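# Sort capped tubes from the tray into two racks

## Task

Take the tubes out of the tray and sort them by the coloured dot on each cap: tubes with an orange dot go into the blue rack and tubes with a white dot go into the green rack. Each tube must be pushed fully down into its rack slot. If any tube touches the floor the task fails. The bottles in the tray must finish upright inside it, and the tray must finish resting on the work bench with nothing overhanging its edge. One or both robots may be used. At the end every robot must have released everything and moved away. A robot that falls over or is left leaning fails the task, and anything held in place only by a robot at the end is not counted as placed.

## Robot and tools

Robots: r1 and r2 are identical Hello Robot Stretch 4 units. Each has an omni-wheel base, a lift on a vertical mast, a telescoping arm that reaches forward, a wrist with yaw, pitch and roll, and a two-finger gripper. Each is about 1.6 m tall and its base edge lies within 0.23 m of its base origin. Cameras per robot: <r>_head_camera (420x560), <r>_head_left_camera and <r>_head_right_camera (fisheye, 420x672), <r>_wrist_camera (616x392), where <r> is r1 or r2.

Frames: each robot uses its own base frame, with origin on the floor below the base centre, x forward, y left and z up. hand_pose is the point between the open fingertips (link pinch), expressed in this frame. Its axes match the base axes when all wrist joints are 0, and its printed position may be slightly wrong. The odometry frame is the base frame as it was at scene start. Neither robot reports the other's position. To judge where the two robots are relative to each other, use images, lidar_m or wrist_depth_mm.

execute_actions(actions, cameras): actions is a list holding zero or one action. An empty list just reports state and images. The action is an object keyed "r1" and/or "r2". For each robot you may give "base", "joints" or both, plus optional "pace" and "contact_limits". Alternatively, give only {"end_of_arm": "enable_torque"}.
- base: exactly one key, and it is an offset from where the base last measured itself in the latest state report. translate_m drives straight, forward positive, -2 to 2 m. strafe_m moves sideways, left positive, -2 to 2 m. rotate_rad turns in place, counter-clockwise (left) positive, -3.2 to 3.2 rad.
- joints: absolute targets by name, each given separately. lift_m is 0 to 1.2 m (tolerance 0.004). arm_m is extension, 0 to 0.55 m (0.004). wrist_yaw_rad is -1.134 to 4.276 (0.02); 0 points forward, positive turns left, 3.14 is folded back, and above 3.4 the arm may block it. wrist_pitch_rad is -1.117 to 4.259 (0.05); 0 is level and 1.57 points down. wrist_roll_rad is -1.117 to 4.259 (0.02); at 0 the fingers are level, and positive turns clockwise when viewed from behind. gripper_m is the fingertip gap in metres, -0.038 to 0.141 (0.004); values below 0 squeeze the tips together. An out-of-range joint target is clipped and flagged. Any other bad value or unknown key rejects the whole call, and nothing moves.
- pace: "slow", "default", "fast" or "max". Base speed is 0.1, 0.3, 0.4 or 0.6 m/s and turn rate is 1, 2, 3 or 4 rad/s. With the lift above 0.2 m these are reduced, down to 0.3 m/s and 1 rad/s at 1.2 m.
- contact_limits: {"arm_m": x}, where x runs from 0 (gentlest) to 0.75 (firmest) and defaults to 0.5. It sets how hard the arm may push before a contact stop.
All motions in one action begin together. An action lasts at most 15 s. A joint or robot left out of an action may keep pushing toward its earlier target. cameras takes a list of names or "all"; null or omitted means all, [] means none, and an unknown name rejects the call. The pictures line lists the images in order.

wait(seconds 0 to 10): commands nothing new and lets the scene run, then returns state and images. zoom_image(camera, region=[x0,y0,x1,y1] in pixels, at most 504x504) enlarges part of that camera's latest full image. read_manual gives licence texts only. finished_scene(scene) ends the current scene permanently and reports success; pass the current scene's number.

Result lines: base_status and joint_status report how each motion ended. "done" means the wheels turned the commanded amount, even if they slipped. "off_target" means the motion settled short and may still be pushing. "contact_stop_at_<key>" means the part hit something and went slack. "limit_stop_at_<name>" means a built-in limit stopped it. "torque_fault" means a wrist or gripper motor went limp; send enable_torque. "time_out" is also possible. After any stop the part forgets its target. on_its_own reports uncommanded events, and its "held at" value is a target, not a measured position. lidar_m gives 12 distances from the base origin in 30-degree sectors: sector 1 is ahead, then counter-clockwise, so 4 is left, 7 is behind and 10 is right. "-" means nothing seen or closer than 0.25 m. The lidar sees from about 0.15 m up and can miss glass, thin legs or objects behind. wrist_depth_mm is a 7x7 grid of median depths, 100 to 2000 mm, starting top-left. base_odometry counts wheel turns only. If turned_by_wheels and turned_by_imu differ by more than about 0.1 rad, the base slipped or hit something. base_tilt is in degrees, forward and right positive, with a fixed bias of up to 1.5 degrees. motor_effort is % of maximum, positive toward higher joint values, with the peak shown in brackets. It is noisy and carries a fixed offset. For wheel_0, wheel_1 and wheel_2, positive means a right turn. If any call stops, later calls in the same reply are skipped. The simulation keeps running while you think.

Gripping: command a gap narrower than the object. The further below its width, the harder the squeeze, and the object is pulled toward the wrist by up to a third of that difference. Neither the reading nor "done" proves a grasp; at commanded gaps of 0 or more, a firm hold shows as a clear change in gripper effort. If the fingertips jam on a surface, raise the lift. To unfold at scene start, send lift_m 0.4 with wrist_yaw_rad 0 in one action.

Avoid: robots pressing on each other. Once bases touch, even millimetres more is a hard press that fails the run. The same drive command can differ by up to about 3 cm per metre between the two robots, so be wary of carrying one load together. Do not turn or drive with over 1 kg held and arm_m above 0.2, especially at fast paces. Avoid strong pushes or pulls with a high gripper. Tilt above 6 degrees locks the lift, arm and wheels. A level gripper holding over about 2 kg, or the gripper being pressed into something, causes a torque fault. Self-collision stops are likely with pitch below -0.2 and roll below -0.4 or above 4. Do not drop, slam or knock objects, and never let a tube reach the floor. Loose objects may occasionally be nudged by outside pushes.

Each tool is called after ">>>" by a JSON object that holds its "op" and its "data", one argument or row to a line.

## Session

I'll start by looking at the current state and images.

>>> {"op": "execute_actions", "data": {
  "actions": []
}}

Scene clock: 0.00 s.
r1.base_odometry: x=+0.000 y=+0.000 heading=+0.000 (m, m, rad; r1's odometry frame)
r1.turned_by_wheels: +0.000 (rad since the last result)
r1.turned_by_imu: +0.000 (rad since the last result)
r1.base_tilt: forward=+0.9 right=-0.1 (deg)
r1.lidar_m: 4.14 1.31 1.37 1.98 2.27 0.97 0.72 0.70 0.73 1.05 3.33 3.70
r1.base_status: not commanded
r1.joint_positions: lift_m=+0.121 arm_m=+0.000 wrist_yaw_rad=+3.195 wrist_pitch_rad=-0.010 wrist_roll_rad=+0.004 gripper_m=+0.057
r1.joint_status: not commanded
r1.motor_effort: lift_m=+17 arm_m=-1 wrist_yaw_rad=+0 wrist_pitch_rad=-7 wrist_roll_rad=-2 gripper_m=+2 wheel_0=+0 wheel_1=+0 wheel_2=+0 (%)
r1.hand_pose: x=-0.1214 y=+0.0719 z=+0.3021 quat_wxyz=(-0.027, +0.005, +0.002, +1.000) (m; r1's base frame)
r1.wrist_depth_mm: - 144 197 946 1042 1182 1336 / - - 140 917 1042 1160 1308 / - - 138 931 1025 1160 1336 / - 114 139 917 1025 1138 1308 / 164 141 820 904 1008 1138 1308 / 204 750 788 891 960 1098 1229 / 203 732 750 842 778 866 904
r2.base_odometry: x=+0.000 y=+0.000 heading=+0.000 (m, m, rad; r2's odometry frame)
r2.turned_by_wheels: +0.000 (rad since the last result)
r2.turned_by_imu: +0.000 (rad since the last result)
r2.base_tilt: forward=+0.2 right=-0.2 (deg)
r2.lidar_m: 2.05 3.03 3.75 3.87 1.36 1.52 - 1.39 0.86 0.78 0.80 1.00
r2.base_status: not commanded
r2.joint_positions: lift_m=+0.187 arm_m=+0.001 wrist_yaw_rad=+3.126 wrist_pitch_rad=+0.003 wrist_roll_rad=+0.002 gripper_m=+0.057
r2.joint_status: not commanded
r2.motor_effort: lift_m=+19 arm_m=+0 wrist_yaw_rad=+1 wrist_pitch_rad=-7 wrist_roll_rad=+1 gripper_m=-2 wheel_0=+0 wheel_1=+0 wheel_2=+0 (%)
r2.hand_pose: x=-0.1148 y=+0.0918 z=+0.3641 quat_wxyz=(+0.008, -0.001, +0.001, +1.000) (m; r2's base frame)
r2.wrist_depth_mm: - 135 - - - - - / - 126 197 - - - - / - 130 192 - - - - / 134 138 - - - - - / 1708 - - - - - - / 1205 1255 197 1308 199 1281 1366 / 866 809 891 131 891 842 891
pictures: r1_head_camera, r1_head_left_camera, r1_head_right_camera, r1_wrist_camera, r2_head_camera, r2_head_left_camera, r2_head_right_camera, r2_wrist_camera
Images, in order (width x height): r1_head_camera 420x560, r1_head_left_camera 420x672, r1_head_right_camera 420x672, r1_wrist_camera 616x392, r2_head_camera 420x560, r2_head_left_camera 420x672, r2_head_right_camera 420x672, r2_wrist_camera 616x392.

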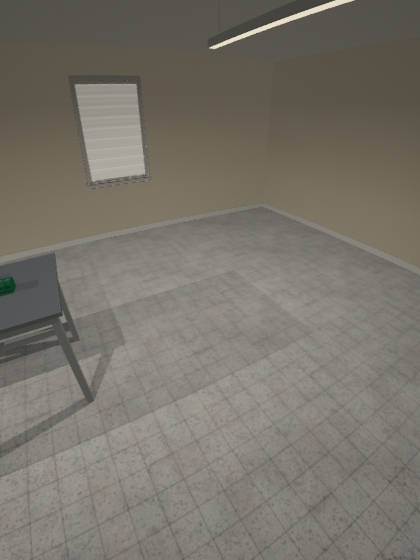

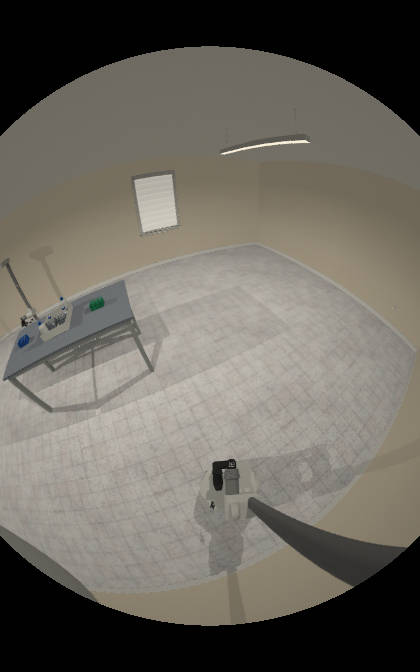

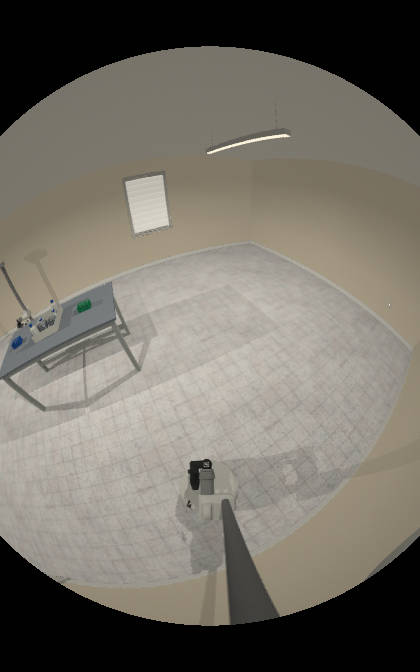

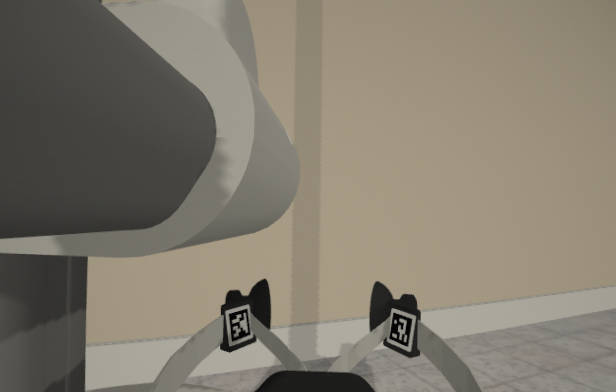

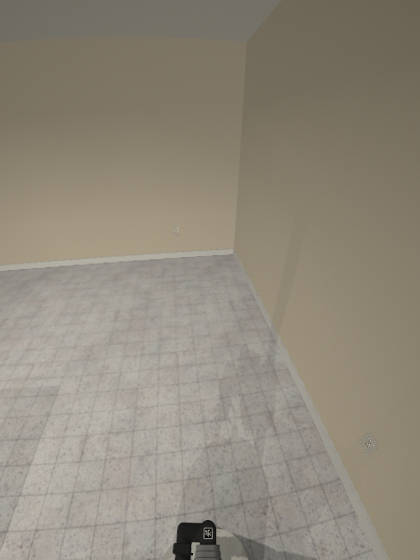

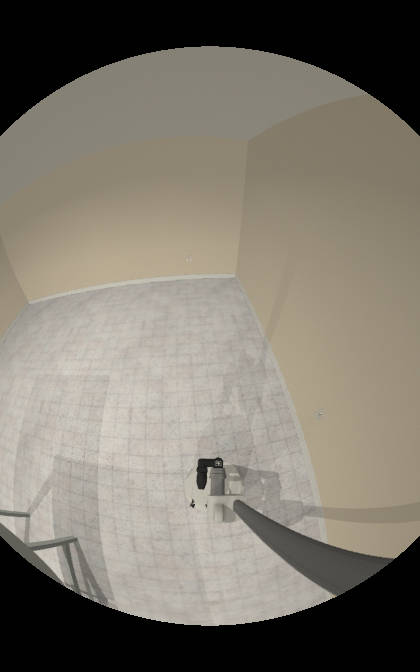

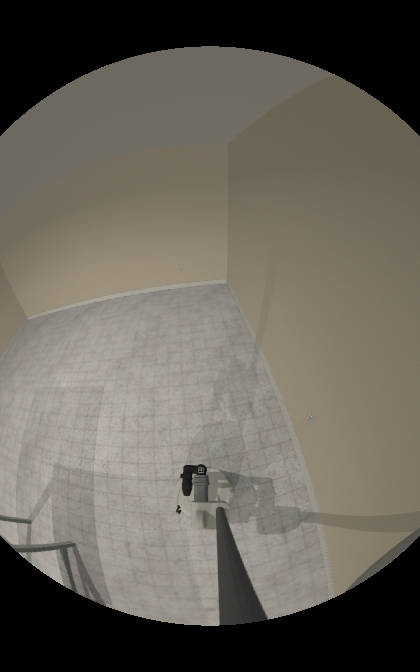

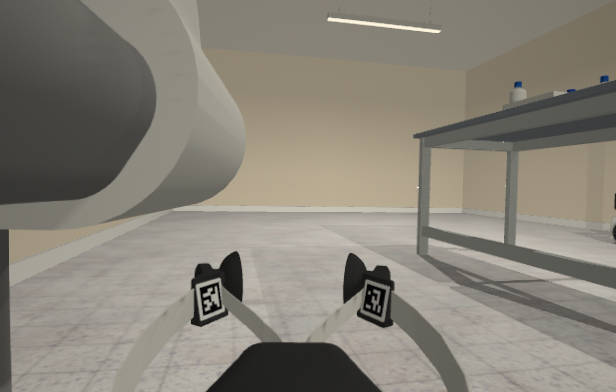

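>>> {"op": "zoom_image", "data": {
  "camera": "r1_head_left_camera",
  "region": [0, 250, 170, 420]
}}

Region (0, 250, 170, 420) of r1_head_left_camera's 420x672 image, scaled by 2.965, with more detail than that image has.

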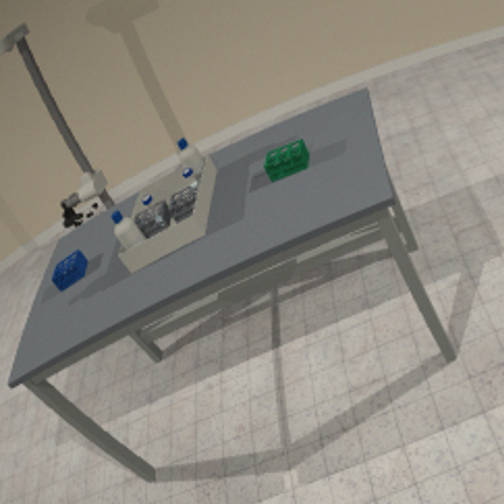

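>>> {"op": "execute_actions", "data": {
  "actions": [
    {"r1": {"base": {"rotate_rad": 1.15}, "joints": {"lift_m": 1.0, "wrist_yaw_rad": 0}}, "r2": {"base": {"rotate_rad": 2.3}}}
  ],
  "cameras": ["r1_head_camera", "r1_head_left_camera", "r2_head_camera", "r2_head_left_camera"]
}}

Scene clock: 5.10 s.
r1.base_odometry: x=+0.000 y=+0.000 heading=+1.149 (m, m, rad; r1's odometry frame)
r1.turned_by_wheels: +1.149 (rad since the last result)
r1.turned_by_imu: +1.155 (rad since the last result)
r1.base_tilt: forward=+1.0 right=-0.1 (deg)
r1.lidar_m: 1.43 5.28 1.75 0.87 0.71 0.69 0.77 1.21 3.51 3.86 4.08 1.30
r1.base_status: done
r1.joint_positions: lift_m=+1.000 arm_m=+0.000 wrist_yaw_rad=+0.000 wrist_pitch_rad=-0.010 wrist_roll_rad=+0.004 gripper_m=+0.057
r1.joint_status: all done
r1.motor_effort: lift_m=+21(22) arm_m=-1(1) wrist_yaw_rad=-2(7) wrist_pitch_rad=-9(8) wrist_roll_rad=-2(1) gripper_m=-2(1) wheel_0=-3(7) wheel_1=-3(6) wheel_2=-2(4) (%)
r1.hand_pose: x=+0.4598 y=-0.0873 z=+1.1809 quat_wxyz=(+1.000, +0.002, -0.005, +0.000) (m; r1's base frame)
r1.wrist_depth_mm: - - - - - - - / - - - - - - - / - - - - - - - / - - - - - - - / - - - - - - - / - - - 1618 1464 - - / - - 1808 1336 1118 1118 1182
r2.base_odometry: x=+0.000 y=+0.000 heading=+2.300 (m, m, rad; r2's odometry frame)
r2.turned_by_wheels: +2.300 (rad since the last result)
r2.turned_by_imu: +2.332 (rad since the last result)
r2.base_tilt: forward=+0.3 right=-0.2 (deg)
r2.lidar_m: 1.35 1.86 2.47 1.06 0.78 0.77 0.85 1.24 2.98 3.21 4.02 1.93
r2.base_status: done
r2.joint_positions: lift_m=+0.187 arm_m=+0.001 wrist_yaw_rad=+3.126 wrist_pitch_rad=+0.003 wrist_roll_rad=+0.002 gripper_m=+0.057
r2.joint_status: not commanded
r2.motor_effort: lift_m=+19(19) arm_m=+0(0) wrist_yaw_rad=+2(1) wrist_pitch_rad=-7(7) wrist_roll_rad=+1(1) gripper_m=-3(3) wheel_0=+0(5) wheel_1=+0(7) wheel_2=+1(8) (%)
r2.hand_pose: x=-0.1148 y=+0.0918 z=+0.3641 quat_wxyz=(+0.008, -0.001, +0.001, +1.000) (m; r2's base frame)
r2.wrist_depth_mm: - 136 1078 976 854 759 691 / - 126 198 976 854 768 699 / - 130 193 991 854 778 683 / 134 138 1098 991 854 759 699 / 1661 1366 1118 991 854 778 699 / 1205 1255 198 991 199 778 683 / 842 809 878 131 842 750 691
pictures: r1_head_camera, r1_head_left_camera, r2_head_camera, r2_head_left_camera
Images, in order (width x height): r1_head_camera 420x560, r1_head_left_camera 420x672, r2_head_camera 420x560, r2_head_left_camera 420x672.

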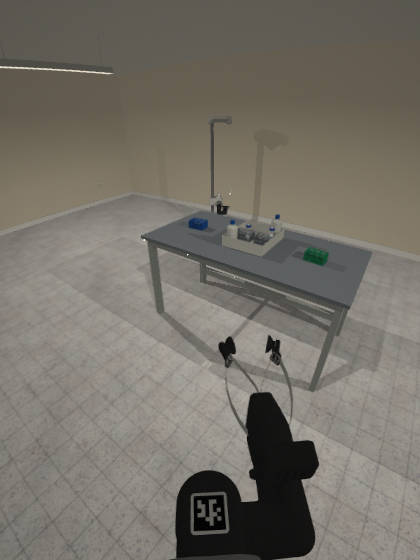

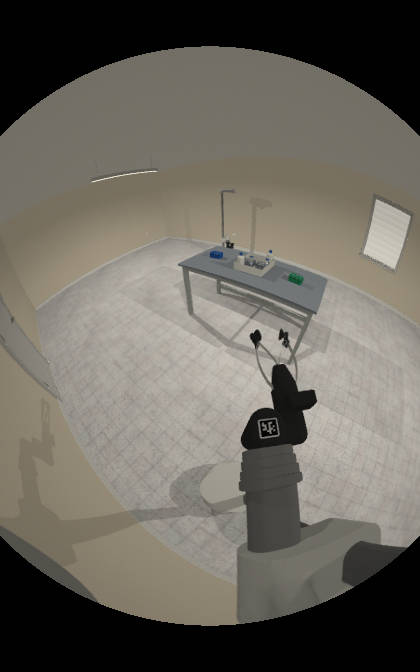

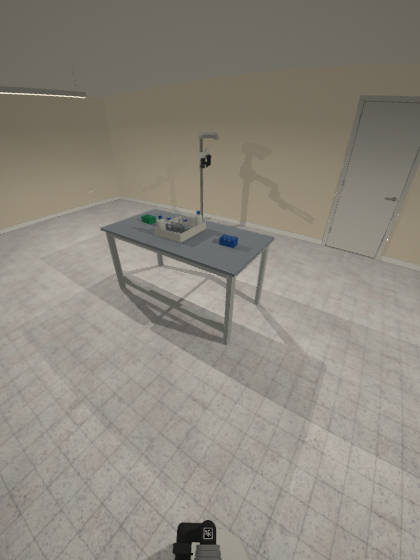

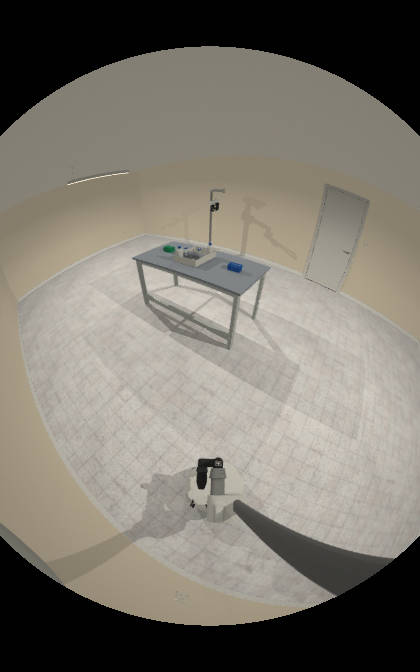

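>>> {"op": "zoom_image", "data": {
  "camera": "r1_head_camera",
  "region": [130, 180, 380, 330]
}}

>>> {"op": "zoom_image", "data": {
  "camera": "r2_head_camera",
  "region": [90, 190, 290, 300]
}}

Region (130, 180, 380, 330) of r1_head_camera's 420x560 image, scaled by 2.016, with more detail than that image has; it fills the top 302 rows of this view, and the rest is white.

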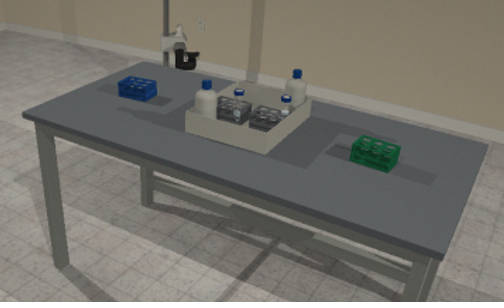

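Region (90, 190, 290, 300) of r2_head_camera's 420x560 image, scaled by 2.520, with more detail than that image has; it fills the top 277 rows of this view, and the rest is white.

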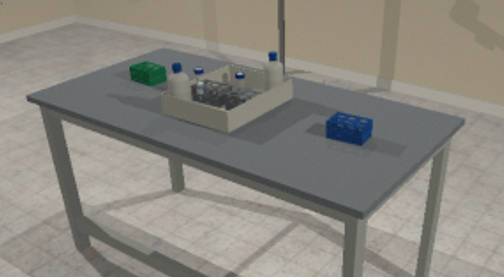

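>>> {"op": "execute_actions", "data": {
  "actions": [
    {"r1": {"base": {"rotate_rad": -0.61}, "pace": "fast"}, "r2": {"base": {"rotate_rad": -0.59}, "pace": "fast"}}
  ],
  "cameras": []
}}

>>> {"op": "execute_actions", "data": {
  "actions": [
    {"r1": {"base": {"strafe_m": 0.8}, "pace": "max"}, "r2": {"base": {"strafe_m": 1.3}, "pace": "max"}}
  ],
  "cameras": []
}}

>>> {"op": "execute_actions", "data": {
  "actions": [
    {"r1": {"base": {"translate_m": 0.85}, "joints": {"lift_m": 1.15, "wrist_pitch_rad": 1.57}, "pace": "max"}, "r2": {"base": {"translate_m": 0.7}, "joints": {"lift_m": 1.15, "wrist_yaw_rad": 0, "wrist_pitch_rad": 1.57}, "pace": "max"}}
  ],
  "cameras": ["r1_head_camera", "r2_head_camera"]
}}

Scene clock: 17.43 s.
r1.base_odometry: x=+0.000 y=+0.000 heading=+0.540 (m, m, rad; r1's odometry frame)
r1.turned_by_wheels: -0.610 (rad since the last result)
r1.turned_by_imu: -0.614 (rad since the last result)
r1.base_tilt: forward=+0.9 right=-0.1 (deg)
r1.lidar_m: 1.30 1.38 1.98 2.14 0.93 0.71 0.69 0.74 1.07 3.51 3.73 4.13
r1.base_status: done
r1.joint_positions: lift_m=+1.000 arm_m=+0.000 wrist_yaw_rad=+0.000 wrist_pitch_rad=-0.010 wrist_roll_rad=+0.004 gripper_m=+0.057
r1.joint_status: not commanded
r1.motor_effort: lift_m=+20(20) arm_m=-1(1) wrist_yaw_rad=+0(1) wrist_pitch_rad=-9(9) wrist_roll_rad=-1(1) gripper_m=+2(3) wheel_0=+1(8) wheel_1=+0(4) wheel_2=+0(3) (%)
r1.hand_pose: x=+0.4598 y=-0.0874 z=+1.1809 quat_wxyz=(+1.000, +0.002, -0.005, +0.000) (m; r1's base frame)
r1.wrist_depth_mm: - - - - - - - / - - - - - - - / - - - - - - - / - - - - - - - / - - - - - - - / 1499 1537 1430 - - - - / 1182 1160 1118 1160 - - -
r2.base_odometry: x=+0.000 y=+0.000 heading=+1.710 (m, m, rad; r2's odometry frame)
r2.turned_by_wheels: -0.590 (rad since the last result)
r2.turned_by_imu: -0.598 (rad since the last result)
r2.base_tilt: forward=+0.3 right=-0.3 (deg)
r2.lidar_m: 3.92 1.32 1.71 3.05 1.11 0.82 0.78 0.80 1.11 3.00 3.12 4.10
r2.base_status: done
r2.joint_positions: lift_m=+0.187 arm_m=+0.001 wrist_yaw_rad=+3.126 wrist_pitch_rad=+0.003 wrist_roll_rad=+0.002 gripper_m=+0.057
r2.joint_status: not commanded
r2.motor_effort: lift_m=+19(19) arm_m=-1(0) wrist_yaw_rad=+0(2) wrist_pitch_rad=-7(7) wrist_roll_rad=+1(1) gripper_m=-4(3) wheel_0=+0(8) wheel_1=+0(8) wheel_2=+0(9) (%)
r2.hand_pose: x=-0.1148 y=+0.0918 z=+0.3641 quat_wxyz=(+0.008, -0.001, +0.001, +1.000) (m; r2's base frame)
r2.wrist_depth_mm: - 136 878 891 917 931 946 / - 126 197 904 917 917 931 / - 130 192 904 931 946 946 / 134 138 904 917 917 931 931 / 891 917 904 931 917 917 946 / 891 878 198 917 199 931 946 / 854 809 878 131 891 842 904
pictures: none
No camera images: the call's "cameras" was empty. Leave "cameras" out to get every camera's image.

Scene clock: 21.00 s.
r1.base_odometry: x=-0.411 y=+0.686 heading=+0.540 (m, m, rad; r1's odometry frame)
r1.turned_by_wheels: +0.000 (rad since the last result)
r1.turned_by_imu: +0.000 (rad since the last result)
r1.base_tilt: forward=+0.9 right=-0.1 (deg)
r1.lidar_m: 1.34 1.43 4.54 2.00 0.88 0.66 0.63 0.70 1.00 3.38 4.57 1.37
r1.base_status: done
r1.joint_positions: lift_m=+1.000 arm_m=+0.000 wrist_yaw_rad=+0.000 wrist_pitch_rad=-0.010 wrist_roll_rad=+0.004 gripper_m=+0.057
r1.joint_status: not commanded
r1.motor_effort: lift_m=+20(20) arm_m=-1(1) wrist_yaw_rad=-2(1) wrist_pitch_rad=-7(7) wrist_roll_rad=-1(2) gripper_m=-3(4) wheel_0=+0(13) wheel_1=+0(10) wheel_2=+0(1) (%)
r1.hand_pose: x=+0.4598 y=-0.0874 z=+1.1810 quat_wxyz=(+1.000, +0.002, -0.005, +0.000) (m; r1's base frame)
r1.wrist_depth_mm: - - - - - - - / - - - - - - - / - - - - - - - / - - - - - - - / - - - - - - - / - - 1430 1537 1430 - - / - 1229 1160 1138 1078 1118 -
r2.base_odometry: x=-1.287 y=-0.181 heading=+1.710 (m, m, rad; r2's odometry frame)
r2.turned_by_wheels: +0.000 (rad since the last result)
r2.turned_by_imu: -0.002 (rad since the last result)
r2.base_tilt: forward=+0.2 right=-0.2 (deg)
r2.lidar_m: 1.17 1.24 4.61 3.09 1.13 0.83 0.77 0.81 1.13 3.08 4.48 1.25
r2.base_status: done
r2.joint_positions: lift_m=+0.187 arm_m=+0.001 wrist_yaw_rad=+3.126 wrist_pitch_rad=+0.003 wrist_roll_rad=+0.002 gripper_m=+0.057
r2.joint_status: not commanded
r2.motor_effort: lift_m=+19(19) arm_m=+0(0) wrist_yaw_rad=+1(2) wrist_pitch_rad=-7(7) wrist_roll_rad=+0(0) gripper_m=-2(3) wheel_0=-1(14) wheel_1=-1(14) wheel_2=+1(1) (%)
r2.hand_pose: x=-0.1148 y=+0.0918 z=+0.3641 quat_wxyz=(+0.008, -0.001, +0.001, +1.000) (m; r2's base frame)
r2.wrist_depth_mm: - 135 878 891 904 931 917 / - 126 197 891 904 917 931 / - 130 192 904 904 931 931 / 134 138 891 917 917 931 946 / 878 904 891 917 917 946 960 / 891 891 198 917 200 946 946 / 842 809 866 131 904 842 891
pictures: none
No camera images: the call's "cameras" was empty. Leave "cameras" out to get every camera's image.

Scene clock: 24.83 s.
r1.base_odometry: x=+0.318 y=+1.123 heading=+0.540 (m, m, rad; r1's odometry frame)
r1.turned_by_wheels: +0.000 (rad since the last result)
r1.turned_by_imu: +0.002 (rad since the last result)
r1.base_tilt: forward=+0.9 right=-0.1 (deg)
r1.lidar_m: 0.49 0.54 0.78 4.37 1.99 1.53 1.49 1.60 2.29 4.37 0.66 0.51
r1.base_status: done
r1.joint_positions: lift_m=+1.150 arm_m=+0.000 wrist_yaw_rad=+0.000 wrist_pitch_rad=+1.570 wrist_roll_rad=+0.004 gripper_m=+0.057
r1.joint_status: all done
r1.motor_effort: lift_m=+20(23) arm_m=+0(1) wrist_yaw_rad=-1(1) wrist_pitch_rad=+1(9) wrist_roll_rad=-1(2) gripper_m=-4(1) wheel_0=+2(10) wheel_1=+1(7) wheel_2=+1(12) (%)
r1.hand_pose: x=+0.1716 y=-0.0874 z=+1.0395 quat_wxyz=(+0.707, +0.002, +0.707, -0.002) (m; r1's base frame)
r1.wrist_depth_mm: 1336 1308 1308 535 512 508 504 / 1336 1308 1308 1308 1281 1255 1255 / 1336 1308 1308 1308 1255 1255 1255 / 1336 1308 1308 1281 1255 1229 1255 / 1308 1336 1281 1042 1255 1255 1229 / 1308 1308 1060 1025 1042 1229 1229 / 1308 1308 1255 723 1229 1229 1205
r2.base_odometry: x=-1.385 y=+0.513 heading=+1.710 (m, m, rad; r2's odometry frame)
r2.turned_by_wheels: +0.000 (rad since the last result)
r2.turned_by_imu: -0.003 (rad since the last result)
r2.base_tilt: forward=+0.3 right=-0.2 (deg)
r2.lidar_m: 0.48 0.51 0.71 4.44 2.13 1.55 1.48 1.54 2.15 4.30 0.72 0.49
r2.base_status: done
r2.joint_positions: lift_m=+1.150 arm_m=+0.001 wrist_yaw_rad=+0.000 wrist_pitch_rad=+1.570 wrist_roll_rad=+0.002 gripper_m=+0.057
r2.joint_status: all done
r2.motor_effort: lift_m=+20(26) arm_m=+0(0) wrist_yaw_rad=+1(8) wrist_pitch_rad=-1(3) wrist_roll_rad=+1(1) gripper_m=-3(2) wheel_0=-1(6) wheel_1=+0(5) wheel_2=+0(14) (%)
r2.hand_pose: x=+0.1725 y=-0.0874 z=+1.0396 quat_wxyz=(+0.707, +0.001, +0.707, -0.001) (m; r2's base frame)
r2.wrist_depth_mm: 1205 1205 1205 1229 1255 1255 798 / 1182 1229 1229 1229 1229 1255 1281 / 1229 1229 1255 1229 1255 1255 1255 / 1205 1255 1229 1255 1255 1281 1281 / 1229 1229 1060 1042 1255 1308 1281 / 1255 1255 198 1042 199 1308 1308 / 1205 1255 1255 131 1255 1308 1308
pictures: r1_head_camera, r2_head_camera
Images, in order (width x height): r1_head_camera 420x560, r2_head_camera 420x560.

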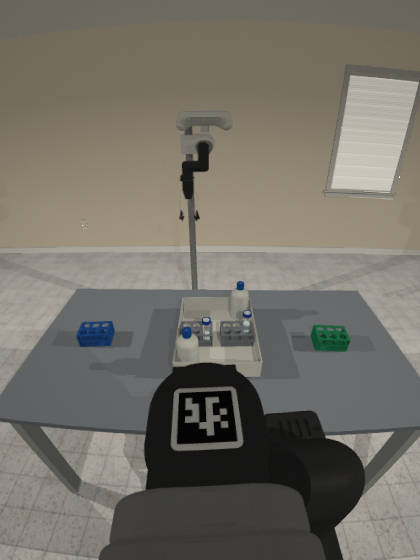

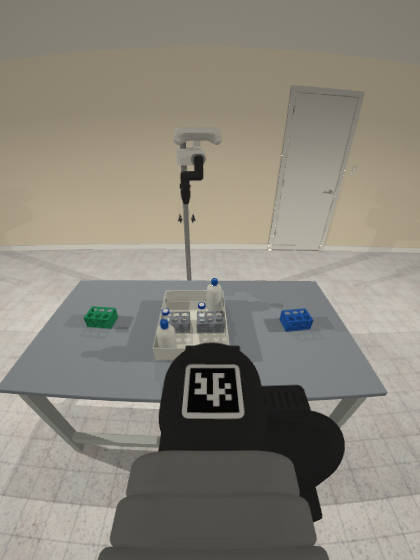

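>>> {"op": "zoom_image", "data": {
  "camera": "r1_head_camera",
  "region": [160, 275, 270, 385]
}}

>>> {"op": "zoom_image", "data": {
  "camera": "r2_head_camera",
  "region": [145, 270, 245, 370]
}}

Region (160, 275, 270, 385) of r1_head_camera's 420x560 image, scaled by 4.582, with more detail than that image has.

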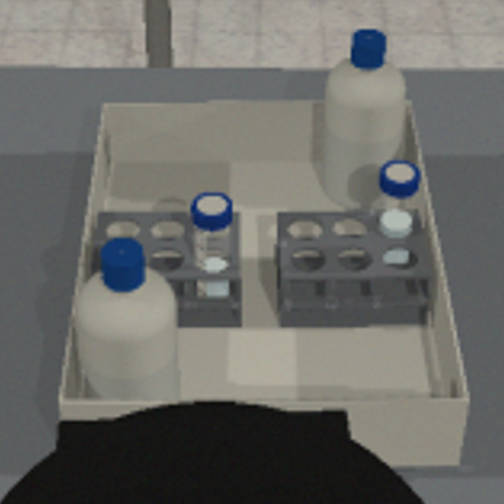

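Region (145, 270, 245, 370) of r2_head_camera's 420x560 image, scaled by 5.040, with more detail than that image has.

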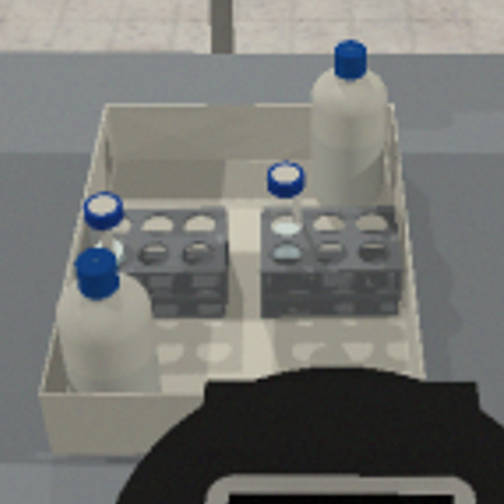

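>>> {"op": "execute_actions", "data": {
  "actions": [
    {"r1": {"base": {"translate_m": 0.3}, "joints": {"arm_m": 0.40, "gripper_m": 0.08}}, "r2": {"base": {"translate_m": 0.2}, "joints": {"gripper_m": 0.08}}}
  ],
  "cameras": []
}}

>>> {"op": "execute_actions", "data": {
  "actions": [
    {"r1": {"base": {"strafe_m": 0.077}}, "r2": {"base": {"strafe_m": 0.268}}}
  ],
  "cameras": ["r1_head_camera", "r1_wrist_camera", "r2_head_camera"]
}}

Scene clock: 33.33 s.
r1.base_odometry: x=+0.575 y=+1.277 heading=+0.540 (m, m, rad; r1's odometry frame)
r1.turned_by_wheels: +0.000 (rad since the last result)
r1.turned_by_imu: +0.000 (rad since the last result)
r1.base_tilt: forward=+0.9 right=-0.1 (deg)
r1.lidar_m: 0.25 0.25 0.32 4.38 2.36 1.84 1.79 1.90 2.77 0.62 0.27 0.25
r1.base_status: done
r1.joint_positions: lift_m=+1.150 arm_m=+0.399 wrist_yaw_rad=+0.000 wrist_pitch_rad=+1.570 wrist_roll_rad=+0.004 gripper_m=+0.080
r1.joint_status: all done
r1.motor_effort: lift_m=+20(20) arm_m=+4(6) wrist_yaw_rad=+0(0) wrist_pitch_rad=-1(0) wrist_roll_rad=-2(2) gripper_m=-3(1) wheel_0=+1(8) wheel_1=+2(4) wheel_2=+0(11) (%)
r1.hand_pose: x=+0.5703 y=-0.0874 z=+1.0395 quat_wxyz=(+0.707, +0.001, +0.707, -0.001) (m; r1's base frame)
r1.wrist_depth_mm: 535 517 521 512 504 500 496 / 530 521 508 512 366 500 492 / 521 521 508 500 427 496 488 / 521 512 500 504 492 492 488 / 517 512 442 469 436 492 488 / 517 508 219 492 430 488 480 / 512 504 362 492 462 484 480
r2.base_odometry: x=-1.412 y=+0.711 heading=+1.710 (m, m, rad; r2's odometry frame)
r2.turned_by_wheels: +0.000 (rad since the last result)
r2.turned_by_imu: -0.001 (rad since the last result)
r2.base_tilt: forward=+0.3 right=-0.2 (deg)
r2.lidar_m: 0.27 0.29 0.40 4.42 2.39 1.73 1.68 1.75 2.40 4.30 0.44 0.31
r2.base_status: done
r2.joint_positions: lift_m=+1.150 arm_m=+0.001 wrist_yaw_rad=+0.000 wrist_pitch_rad=+1.570 wrist_roll_rad=+0.002 gripper_m=+0.080
r2.joint_status: all done
r2.motor_effort: lift_m=+20(20) arm_m=+0(0) wrist_yaw_rad=+1(2) wrist_pitch_rad=-1(1) wrist_roll_rad=+1(1) gripper_m=-5(4) wheel_0=+2(4) wheel_1=+1(3) wheel_2=+1(9) (%)
r2.hand_pose: x=+0.1725 y=-0.0874 z=+1.0396 quat_wxyz=(+0.707, +0.001, +0.707, -0.001) (m; r2's base frame)
r2.wrist_depth_mm: 484 484 492 496 500 504 512 / 488 488 492 496 500 508 517 / 1042 1042 1060 1060 1078 530 512 / 1205 1229 1229 1229 1229 1281 1255 / 1229 1229 1042 1042 1281 1308 1308 / 1229 1229 202 1042 200 1281 1308 / 1229 1229 1229 135 1281 1281 1281
pictures: none
No camera images: the call's "cameras" was empty. Leave "cameras" out to get every camera's image.

Scene clock: 35.53 s.
r1.base_odometry: x=+0.536 y=+1.344 heading=+0.540 (m, m, rad; r1's odometry frame)
r1.turned_by_wheels: +0.000 (rad since the last result)
r1.turned_by_imu: +0.000 (rad since the last result)
r1.base_tilt: forward=+1.0 right=-0.1 (deg)
r1.lidar_m: 0.25 0.25 0.30 4.29 2.37 1.84 1.78 1.91 2.77 0.68 0.28 0.25
r1.base_status: done
r1.joint_positions: lift_m=+1.150 arm_m=+0.399 wrist_yaw_rad=+0.000 wrist_pitch_rad=+1.570 wrist_roll_rad=+0.004 gripper_m=+0.080
r1.joint_status: not commanded
r1.motor_effort: lift_m=+20(20) arm_m=+5(5) wrist_yaw_rad=-1(2) wrist_pitch_rad=+0(0) wrist_roll_rad=-1(1) gripper_m=-2(4) wheel_0=+0(7) wheel_1=+1(11) wheel_2=+0(1) (%)
r1.hand_pose: x=+0.5703 y=-0.0874 z=+1.0395 quat_wxyz=(+0.707, +0.001, +0.707, -0.001) (m; r1's base frame)
r1.wrist_depth_mm: 530 525 517 512 500 500 496 / 530 521 512 504 504 357 492 / 525 517 512 504 500 445 492 / 517 517 508 500 496 488 492 / 517 508 508 439 477 439 488 / 512 508 219 492 492 488 484 / 517 508 357 362 462 459 480
r2.base_odometry: x=-1.678 y=+0.673 heading=+1.710 (m, m, rad; r2's odometry frame)
r2.turned_by_wheels: +0.000 (rad since the last result)
r2.turned_by_imu: +0.000 (rad since the last result)
r2.base_tilt: forward=+0.2 right=-0.2 (deg)
r2.lidar_m: 0.27 0.28 0.43 4.15 2.42 1.75 1.67 1.75 2.43 4.56 0.42 0.30
r2.base_status: done
r2.joint_positions: lift_m=+1.150 arm_m=+0.001 wrist_yaw_rad=+0.000 wrist_pitch_rad=+1.570 wrist_roll_rad=+0.002 gripper_m=+0.080
r2.joint_status: not commanded
r2.motor_effort: lift_m=+20(20) arm_m=+0(0) wrist_yaw_rad=+1(1) wrist_pitch_rad=+0(1) wrist_roll_rad=+1(1) gripper_m=+0(1) wheel_0=+2(8) wheel_1=-1(7) wheel_2=+1(1) (%)
r2.hand_pose: x=+0.1725 y=-0.0874 z=+1.0396 quat_wxyz=(+0.707, +0.001, +0.707, -0.001) (m; r2's base frame)
r2.wrist_depth_mm: 484 488 492 492 500 504 508 / 484 492 492 500 504 508 512 / 1118 1060 1060 1060 1060 525 512 / 1229 1229 1255 1255 1281 1281 1255 / 1229 1255 1042 1042 1229 1281 1308 / 1255 1229 202 1042 199 1308 1308 / 1229 1255 1255 135 1255 1308 1336
pictures: r1_head_camera, r1_wrist_camera, r2_head_camera
camera_calibration (this result's frames):
r1_wrist_camera: T_world_to_cam=[[0.0414882, -0.998916, -0.021097, -0.0870854], [-0.99839, -0.0406305, -0.0395754, 0.673353], [0.0386753, 0.022705, -0.998994, 1.24082], [0, 0, 0, 1]] pos_world=[0.627893, -0.0878051, 1.26439]
Images, in order (width x height): r1_head_camera 420x560, r1_wrist_camera 616x392, r2_head_camera 420x560.

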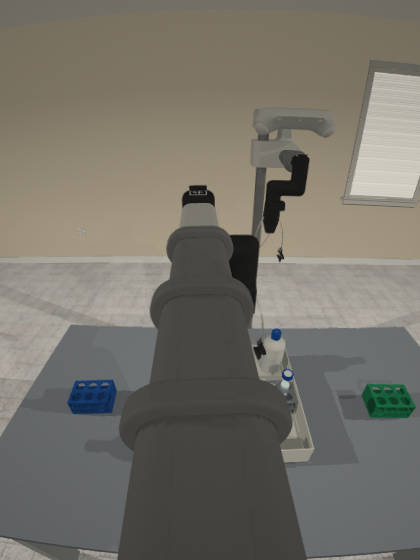

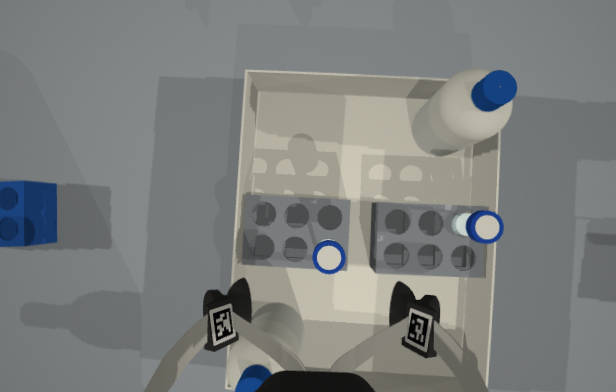

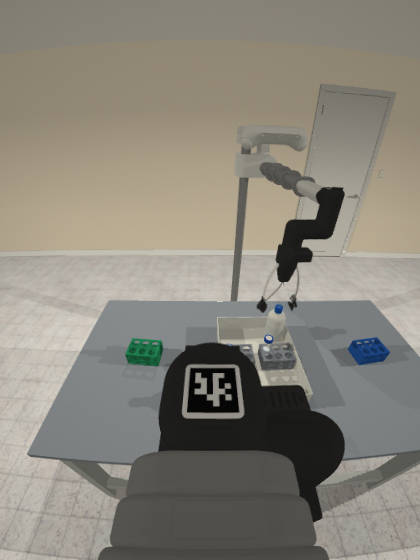

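>>> {"op": "execute_actions", "data": {
  "actions": [
    {"r1": {"base": {"strafe_m": -0.009}, "joints": {"lift_m": 1.02, "arm_m": 0.403}}}
  ],
  "cameras": ["r1_wrist_camera", "r2_head_camera"]
}}

Scene clock: 40.37 s.
r1.base_odometry: x=+0.540 y=+1.336 heading=+0.540 (m, m, rad; r1's odometry frame)
r1.turned_by_wheels: +0.000 (rad since the last result)
r1.turned_by_imu: -0.001 (rad since the last result)
r1.base_tilt: forward=+1.0 right=+0.0 (deg)
r1.lidar_m: 0.25 0.25 0.31 4.30 2.35 1.85 1.79 1.91 2.76 0.69 0.28 0.25
r1.base_status: done
r1.joint_positions: lift_m=+1.020 arm_m=+0.402 wrist_yaw_rad=+0.000 wrist_pitch_rad=+1.570 wrist_roll_rad=+0.004 gripper_m=+0.080
r1.joint_status: all done
r1.motor_effort: lift_m=+14(18) arm_m=+5(5) wrist_yaw_rad=-2(2) wrist_pitch_rad=+0(0) wrist_roll_rad=-2(2) gripper_m=+3(1) wheel_0=+2(8) wheel_1=-3(6) wheel_2=+0(1) (%)
r1.hand_pose: x=+0.5733 y=-0.0874 z=+0.9100 quat_wxyz=(+0.707, +0.001, +0.707, -0.001) (m; r1's base frame)
r1.wrist_depth_mm: 392 384 368 357 345 296 211 / 392 384 377 375 368 262 227 / 387 384 375 370 368 362 327 / 384 382 343 368 364 359 324 / 384 379 317 307 359 303 243 / 379 377 219 364 301 332 355 / 379 377 293 343 359 347 332
r2.base_odometry: x=-1.678 y=+0.673 heading=+1.710 (m, m, rad; r2's odometry frame)
r2.turned_by_wheels: +0.000 (rad since the last result)
r2.turned_by_imu: +0.000 (rad since the last result)
r2.base_tilt: forward=+0.2 right=-0.2 (deg)
r2.lidar_m: 0.27 0.30 0.40 4.16 2.38 1.75 1.69 1.74 2.40 4.58 0.43 0.31
r2.base_status: not commanded
r2.joint_positions: lift_m=+1.150 arm_m=+0.001 wrist_yaw_rad=+0.000 wrist_pitch_rad=+1.570 wrist_roll_rad=+0.002 gripper_m=+0.080
r2.joint_status: not commanded
r2.motor_effort: lift_m=+20(20) arm_m=+0(0) wrist_yaw_rad=+2(2) wrist_pitch_rad=-1(1) wrist_roll_rad=+1(1) gripper_m=-4(2) wheel_0=+2(1) wheel_1=-1(1) wheel_2=+1(1) (%)
r2.hand_pose: x=+0.1725 y=-0.0874 z=+1.0396 quat_wxyz=(+0.707, +0.001, +0.707, -0.001) (m; r2's base frame)
r2.wrist_depth_mm: 480 488 492 496 504 504 508 / 484 488 492 496 500 504 512 / 1098 1078 1060 1098 1078 521 512 / 1229 1229 1229 1229 1255 1255 1308 / 1229 1229 1042 1042 1255 1281 1281 / 1255 1229 202 1060 200 1281 1281 / 1229 1255 1255 135 1281 1308 1308
pictures: r1_wrist_camera, r2_head_camera
camera_calibration (this result's frames):
r1_wrist_camera: T_world_to_cam=[[0.0414239, -0.998919, -0.0211019, -0.0898973], [-0.998397, -0.0405688, -0.0394564, 0.671044], [0.0385576, 0.0227025, -0.998998, 1.11142], [0, 0, 0, 1]] pos_world=[0.630839, -0.0878087, 1.13489]
Images, in order (width x height): r1_wrist_camera 616x392, r2_head_camera 420x560.

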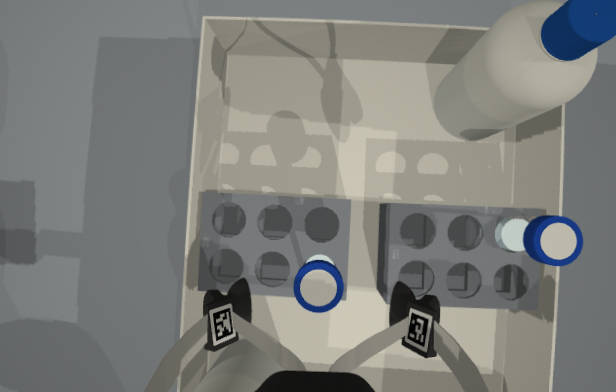

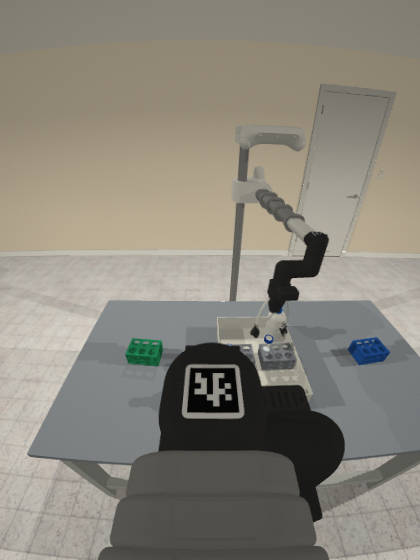

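>>> {"op": "execute_actions", "data": {
  "actions": [
    {"r1": {"joints": {"lift_m": 0.975}}}
  ],
  "cameras": ["r1_wrist_camera"]
}}

>>> {"op": "execute_actions", "data": {
  "actions": [
    {"r1": {"joints": {"gripper_m": 0.01}}}
  ],
  "cameras": ["r1_wrist_camera"]
}}

Scene clock: 42.47 s.
r1.base_odometry: x=+0.540 y=+1.336 heading=+0.540 (m, m, rad; r1's odometry frame)
r1.turned_by_wheels: +0.000 (rad since the last result)
r1.turned_by_imu: +0.000 (rad since the last result)
r1.base_tilt: forward=+1.0 right=+0.0 (deg)
r1.lidar_m: 0.25 0.25 0.30 4.29 2.36 1.85 1.78 1.91 2.73 0.66 0.25 0.25
r1.base_status: not commanded
r1.joint_positions: lift_m=+0.975 arm_m=+0.402 wrist_yaw_rad=+0.000 wrist_pitch_rad=+1.570 wrist_roll_rad=+0.004 gripper_m=+0.080
r1.joint_status: all done
r1.motor_effort: lift_m=+13(12) arm_m=+5(5) wrist_yaw_rad=-2(1) wrist_pitch_rad=-1(0) wrist_roll_rad=-2(2) gripper_m=-2(6) wheel_0=+2(2) wheel_1=-3(3) wheel_2=+0(0) (%)
r1.hand_pose: x=+0.5733 y=-0.0874 z=+0.8650 quat_wxyz=(+0.707, +0.001, +0.707, -0.001) (m; r1's base frame)
r1.wrist_depth_mm: 343 340 298 312 303 263 186 / 342 342 329 327 325 262 209 / 340 336 329 327 324 319 300 / 338 336 300 322 322 317 287 / 338 332 267 264 314 259 252 / 334 332 219 202 259 258 264 / 332 329 293 319 315 314 281
r2.base_odometry: x=-1.678 y=+0.673 heading=+1.710 (m, m, rad; r2's odometry frame)
r2.turned_by_wheels: +0.000 (rad since the last result)
r2.turned_by_imu: +0.000 (rad since the last result)
r2.base_tilt: forward=+0.2 right=-0.2 (deg)
r2.lidar_m: 0.28 0.29 0.41 4.15 2.42 1.73 1.67 1.75 2.40 4.56 0.43 0.30
r2.base_status: not commanded
r2.joint_positions: lift_m=+1.150 arm_m=+0.001 wrist_yaw_rad=+0.000 wrist_pitch_rad=+1.570 wrist_roll_rad=+0.002 gripper_m=+0.080
r2.joint_status: not commanded
r2.motor_effort: lift_m=+20(20) arm_m=+0(0) wrist_yaw_rad=+1(1) wrist_pitch_rad=-1(1) wrist_roll_rad=+1(1) gripper_m=-2(1) wheel_0=+1(2) wheel_1=-1(1) wheel_2=+1(1) (%)
r2.hand_pose: x=+0.1725 y=-0.0874 z=+1.0396 quat_wxyz=(+0.707, +0.001, +0.707, -0.001) (m; r2's base frame)
r2.wrist_depth_mm: 484 488 492 496 504 504 508 / 488 492 496 500 500 504 512 / 1118 1060 1060 1060 1078 521 517 / 1205 1255 1229 1281 1281 1281 1281 / 1229 1229 1060 1060 1281 1281 1281 / 1229 1229 202 1060 200 1308 1308 / 1255 1229 1255 135 1281 1281 1281
pictures: r1_wrist_camera
camera_calibration (this result's frames):
r1_wrist_camera: T_world_to_cam=[[0.0414241, -0.998919, -0.0211019, -0.0908469], [-0.998397, -0.040569, -0.0394564, 0.669271], [0.0385576, 0.0227026, -0.998998, 1.06647], [0, 0, 0, 1]] pos_world=[0.630841, -0.0878087, 1.08989]
Images, in order (width x height): r1_wrist_camera 616x392.

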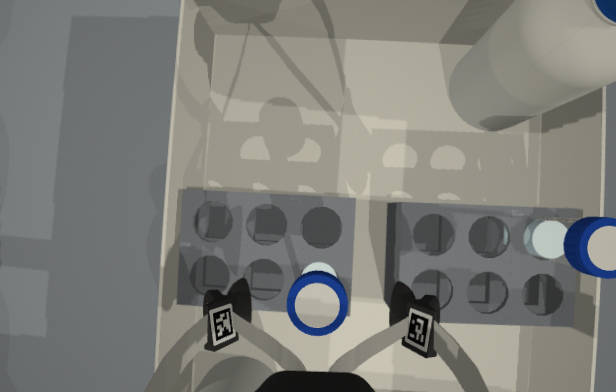

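Scene clock: 43.97 s.
r1.base_odometry: x=+0.540 y=+1.336 heading=+0.540 (m, m, rad; r1's odometry frame)
r1.turned_by_wheels: +0.000 (rad since the last result)
r1.turned_by_imu: +0.000 (rad since the last result)
r1.base_tilt: forward=+1.1 right=-0.1 (deg)
r1.lidar_m: 0.25 0.25 0.32 4.29 2.36 1.85 1.80 1.88 2.76 0.67 0.29 0.25
r1.base_status: not commanded
r1.joint_positions: lift_m=+0.975 arm_m=+0.402 wrist_yaw_rad=+0.000 wrist_pitch_rad=+1.570 wrist_roll_rad=+0.004 gripper_m=+0.010
r1.joint_status: all done
r1.motor_effort: lift_m=+14(14) arm_m=+5(5) wrist_yaw_rad=-2(1) wrist_pitch_rad=+0(1) wrist_roll_rad=-2(2) gripper_m=-10(16) wheel_0=+2(2) wheel_1=-3(3) wheel_2=+0(0) (%)
r1.hand_pose: x=+0.5733 y=-0.0874 z=+0.8650 quat_wxyz=(+0.707, +0.001, +0.707, -0.001) (m; r1's base frame)
r1.wrist_depth_mm: 342 342 300 312 303 263 186 / 342 338 330 329 324 262 209 / 342 336 330 327 325 319 298 / 338 334 301 320 322 319 287 / 338 334 267 264 314 258 252 / 336 330 267 193 258 257 265 / 332 330 277 319 317 314 281
r2.base_odometry: x=-1.678 y=+0.673 heading=+1.710 (m, m, rad; r2's odometry frame)
r2.turned_by_wheels: +0.000 (rad since the last result)
r2.turned_by_imu: +0.000 (rad since the last result)
r2.base_tilt: forward=+0.2 right=-0.2 (deg)
r2.lidar_m: 0.27 0.30 0.42 4.16 2.40 1.75 1.68 1.76 2.41 4.55 0.43 0.31
r2.base_status: not commanded
r2.joint_positions: lift_m=+1.150 arm_m=+0.001 wrist_yaw_rad=+0.000 wrist_pitch_rad=+1.570 wrist_roll_rad=+0.002 gripper_m=+0.080
r2.joint_status: not commanded
r2.motor_effort: lift_m=+20(20) arm_m=+0(0) wrist_yaw_rad=+1(2) wrist_pitch_rad=-2(1) wrist_roll_rad=+1(1) gripper_m=+0(0) wheel_0=+2(1) wheel_1=-1(1) wheel_2=+1(1) (%)
r2.hand_pose: x=+0.1725 y=-0.0874 z=+1.0396 quat_wxyz=(+0.707, +0.001, +0.707, -0.001) (m; r2's base frame)
r2.wrist_depth_mm: 480 484 488 496 504 504 512 / 484 492 492 500 500 508 512 / 1098 1060 1060 1060 1078 525 517 / 1229 1229 1229 1229 1255 1281 1281 / 1229 1229 1025 1042 1255 1255 1281 / 1229 1229 202 1060 200 1281 1308 / 1229 1255 1255 135 1255 1308 1308
pictures: r1_wrist_camera
camera_calibration (this result's frames):
r1_wrist_camera: T_world_to_cam=[[0.041424, -0.998919, -0.0211019, -0.0908469], [-0.998397, -0.0405689, -0.0394564, 0.669271], [0.0385576, 0.0227025, -0.998998, 1.06647], [0, 0, 0, 1]] pos_world=[0.630841, -0.0878087, 1.08989]
Images, in order (width x height): r1_wrist_camera 616x392.

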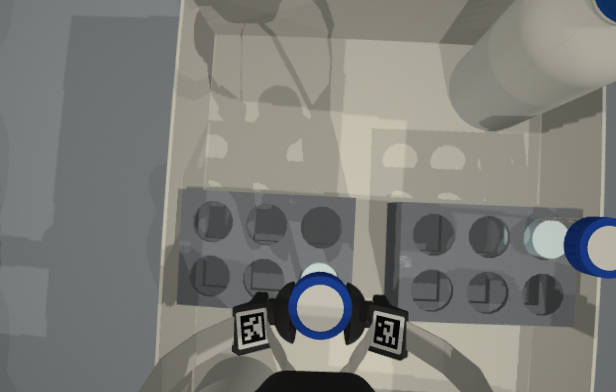

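>>> {"op": "execute_actions", "data": {
  "actions": [
    {"r1": {"joints": {"lift_m": 1.15}}}
  ],
  "cameras": ["r1_wrist_camera"]
}}

>>> {"op": "execute_actions", "data": {
  "actions": [
    {"r1": {"base": {"strafe_m": -0.52}, "joints": {"arm_m": 0.38}}}
  ],
  "cameras": ["r1_wrist_camera", "r2_head_camera"]
}}

Scene clock: 47.53 s.
r1.base_odometry: x=+0.540 y=+1.336 heading=+0.540 (m, m, rad; r1's odometry frame)
r1.turned_by_wheels: +0.000 (rad since the last result)
r1.turned_by_imu: -0.001 (rad since the last result)
r1.base_tilt: forward=+1.0 right=-0.2 (deg)
r1.lidar_m: 0.25 0.25 0.31 4.30 2.35 1.84 1.79 1.91 2.76 0.66 0.26 0.25
r1.base_status: not commanded
r1.joint_positions: lift_m=+1.150 arm_m=+0.402 wrist_yaw_rad=+0.000 wrist_pitch_rad=+1.570 wrist_roll_rad=+0.004 gripper_m=+0.010
r1.joint_status: all done
r1.motor_effort: lift_m=+21(22) arm_m=+5(5) wrist_yaw_rad=+0(0) wrist_pitch_rad=-1(0) wrist_roll_rad=-1(1) gripper_m=-11(13) wheel_0=+2(2) wheel_1=-3(3) wheel_2=+0(0) (%)
r1.hand_pose: x=+0.5733 y=-0.0874 z=+1.0394 quat_wxyz=(+0.707, +0.001, +0.707, -0.001) (m; r1's base frame)
r1.wrist_depth_mm: 525 525 517 512 508 500 496 / 530 525 512 504 496 492 492 / 525 517 512 504 500 480 492 / 521 517 508 496 500 492 484 / 517 512 508 439 433 462 488 / 512 512 504 193 488 488 484 / 512 508 338 418 459 484 480
r2.base_odometry: x=-1.678 y=+0.673 heading=+1.710 (m, m, rad; r2's odometry frame)
r2.turned_by_wheels: +0.000 (rad since the last result)
r2.turned_by_imu: +0.000 (rad since the last result)
r2.base_tilt: forward=+0.3 right=-0.2 (deg)
r2.lidar_m: 0.29 0.29 0.42 4.15 2.42 1.75 1.68 1.75 2.41 4.58 0.44 0.31
r2.base_status: not commanded
r2.joint_positions: lift_m=+1.150 arm_m=+0.001 wrist_yaw_rad=+0.000 wrist_pitch_rad=+1.570 wrist_roll_rad=+0.002 gripper_m=+0.080
r2.joint_status: not commanded
r2.motor_effort: lift_m=+20(20) arm_m=+0(0) wrist_yaw_rad=+1(1) wrist_pitch_rad=+0(1) wrist_roll_rad=+1(1) gripper_m=-3(0) wheel_0=+2(1) wheel_1=-1(1) wheel_2=+1(1) (%)
r2.hand_pose: x=+0.1725 y=-0.0874 z=+1.0396 quat_wxyz=(+0.707, +0.001, +0.707, -0.001) (m; r2's base frame)
r2.wrist_depth_mm: 480 488 496 492 500 504 512 / 480 492 496 504 500 508 517 / 1118 1060 1060 1078 1098 525 517 / 1229 1255 1255 1255 1281 1255 1308 / 1229 1255 1042 1042 1255 1281 1308 / 1255 1229 202 1042 200 1281 1308 / 1205 1255 1255 135 1281 1281 1308
pictures: r1_wrist_camera
camera_calibration (this result's frames):
r1_wrist_camera: T_world_to_cam=[[0.0414239, -0.998919, -0.0211019, -0.0871663], [-0.998397, -0.0405688, -0.0394565, 0.676156], [0.0385577, 0.0227025, -0.998998, 1.24072], [0, 0, 0, 1]] pos_world=[0.630844, -0.0878087, 1.26432]
Images, in order (width x height): r1_wrist_camera 616x392.

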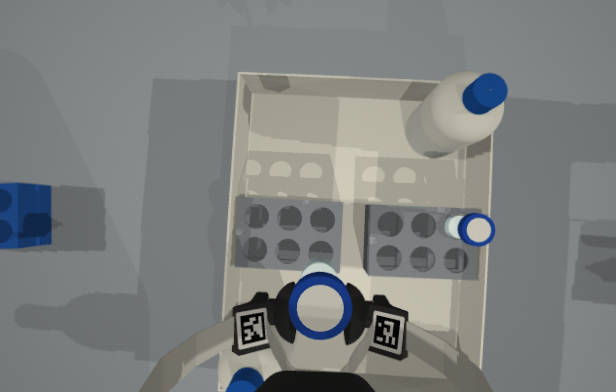

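Scene clock: 50.60 s.
r1.base_odometry: x=+0.808 y=+0.890 heading=+0.540 (m, m, rad; r1's odometry frame)
r1.turned_by_wheels: +0.000 (rad since the last result)
r1.turned_by_imu: -0.001 (rad since the last result)
r1.base_tilt: forward=+1.0 right=-0.1 (deg)
r1.lidar_m: 0.25 0.25 0.27 0.89 2.42 1.89 1.82 1.95 2.82 3.94 0.25 0.25
r1.base_status: done
r1.joint_positions: lift_m=+1.150 arm_m=+0.381 wrist_yaw_rad=+0.000 wrist_pitch_rad=+1.570 wrist_roll_rad=+0.004 gripper_m=+0.010
r1.joint_status: all done
r1.motor_effort: lift_m=+20(21) arm_m=-5(6) wrist_yaw_rad=-2(0) wrist_pitch_rad=-1(1) wrist_roll_rad=-2(1) gripper_m=-14(10) wheel_0=-1(9) wheel_1=-2(8) wheel_2=+0(1) (%)
r1.hand_pose: x=+0.5520 y=-0.0874 z=+1.0395 quat_wxyz=(+0.707, +0.001, +0.707, -0.001) (m; r1's base frame)
r1.wrist_depth_mm: 525 521 517 508 504 500 1255 / 445 521 512 512 504 496 1255 / 477 512 512 508 500 496 1229 / 462 512 512 500 496 492 1229 / 473 512 504 442 496 488 1229 / 504 512 504 193 492 488 1205 / 488 504 496 496 488 488 1205
r2.base_odometry: x=-1.678 y=+0.673 heading=+1.710 (m, m, rad; r2's odometry frame)
r2.turned_by_wheels: +0.000 (rad since the last result)
r2.turned_by_imu: +0.000 (rad since the last result)
r2.base_tilt: forward=+0.2 right=-0.2 (deg)
r2.lidar_m: 0.28 0.28 0.41 4.16 2.41 1.76 1.66 1.76 2.39 4.57 0.42 0.31
r2.base_status: not commanded
r2.joint_positions: lift_m=+1.150 arm_m=+0.001 wrist_yaw_rad=+0.000 wrist_pitch_rad=+1.570 wrist_roll_rad=+0.002 gripper_m=+0.080
r2.joint_status: not commanded
r2.motor_effort: lift_m=+20(20) arm_m=+0(0) wrist_yaw_rad=+1(1) wrist_pitch_rad=-1(1) wrist_roll_rad=+1(1) gripper_m=-2(1) wheel_0=+2(1) wheel_1=-1(1) wheel_2=+1(1) (%)
r2.hand_pose: x=+0.1725 y=-0.0874 z=+1.0396 quat_wxyz=(+0.707, +0.001, +0.707, -0.001) (m; r2's base frame)
r2.wrist_depth_mm: 484 488 492 496 500 508 508 / 488 492 496 496 504 512 512 / 1138 1060 1042 1078 1078 525 512 / 1229 1229 1255 1229 1281 1281 1255 / 1229 1229 1025 1042 1281 1308 1281 / 1205 1229 202 1060 200 1281 1308 / 1255 1255 1255 135 1281 1308 1281
pictures: r1_wrist_camera, r2_head_camera
camera_calibration (this result's frames):
r1_wrist_camera: T_world_to_cam=[[0.0413462, -0.998922, -0.0211072, -0.0862384], [-0.998405, -0.0404938, -0.0393283, 0.654845], [0.0384312, 0.0226996, -0.999003, 1.24164], [0, 0, 0, 1]] pos_world=[0.609649, -0.0878131, 1.26434]
Images, in order (width x height): r1_wrist_camera 616x392, r2_head_camera 420x560.

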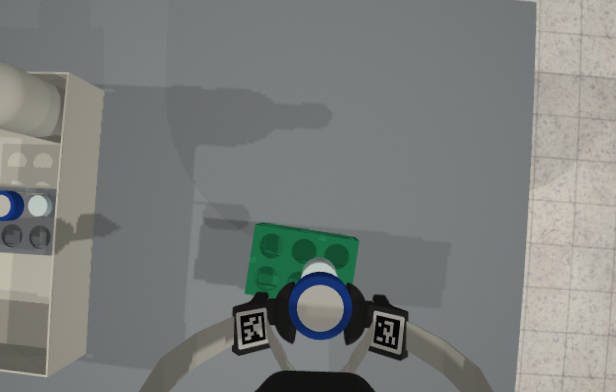

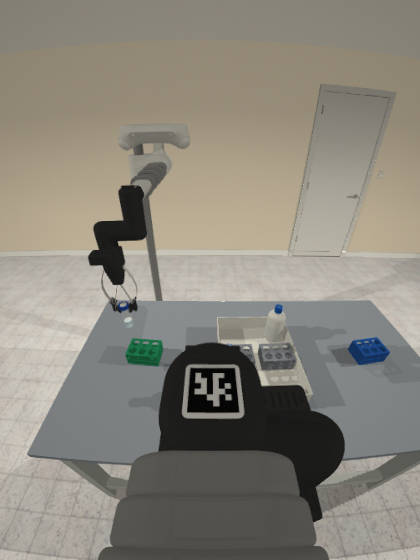

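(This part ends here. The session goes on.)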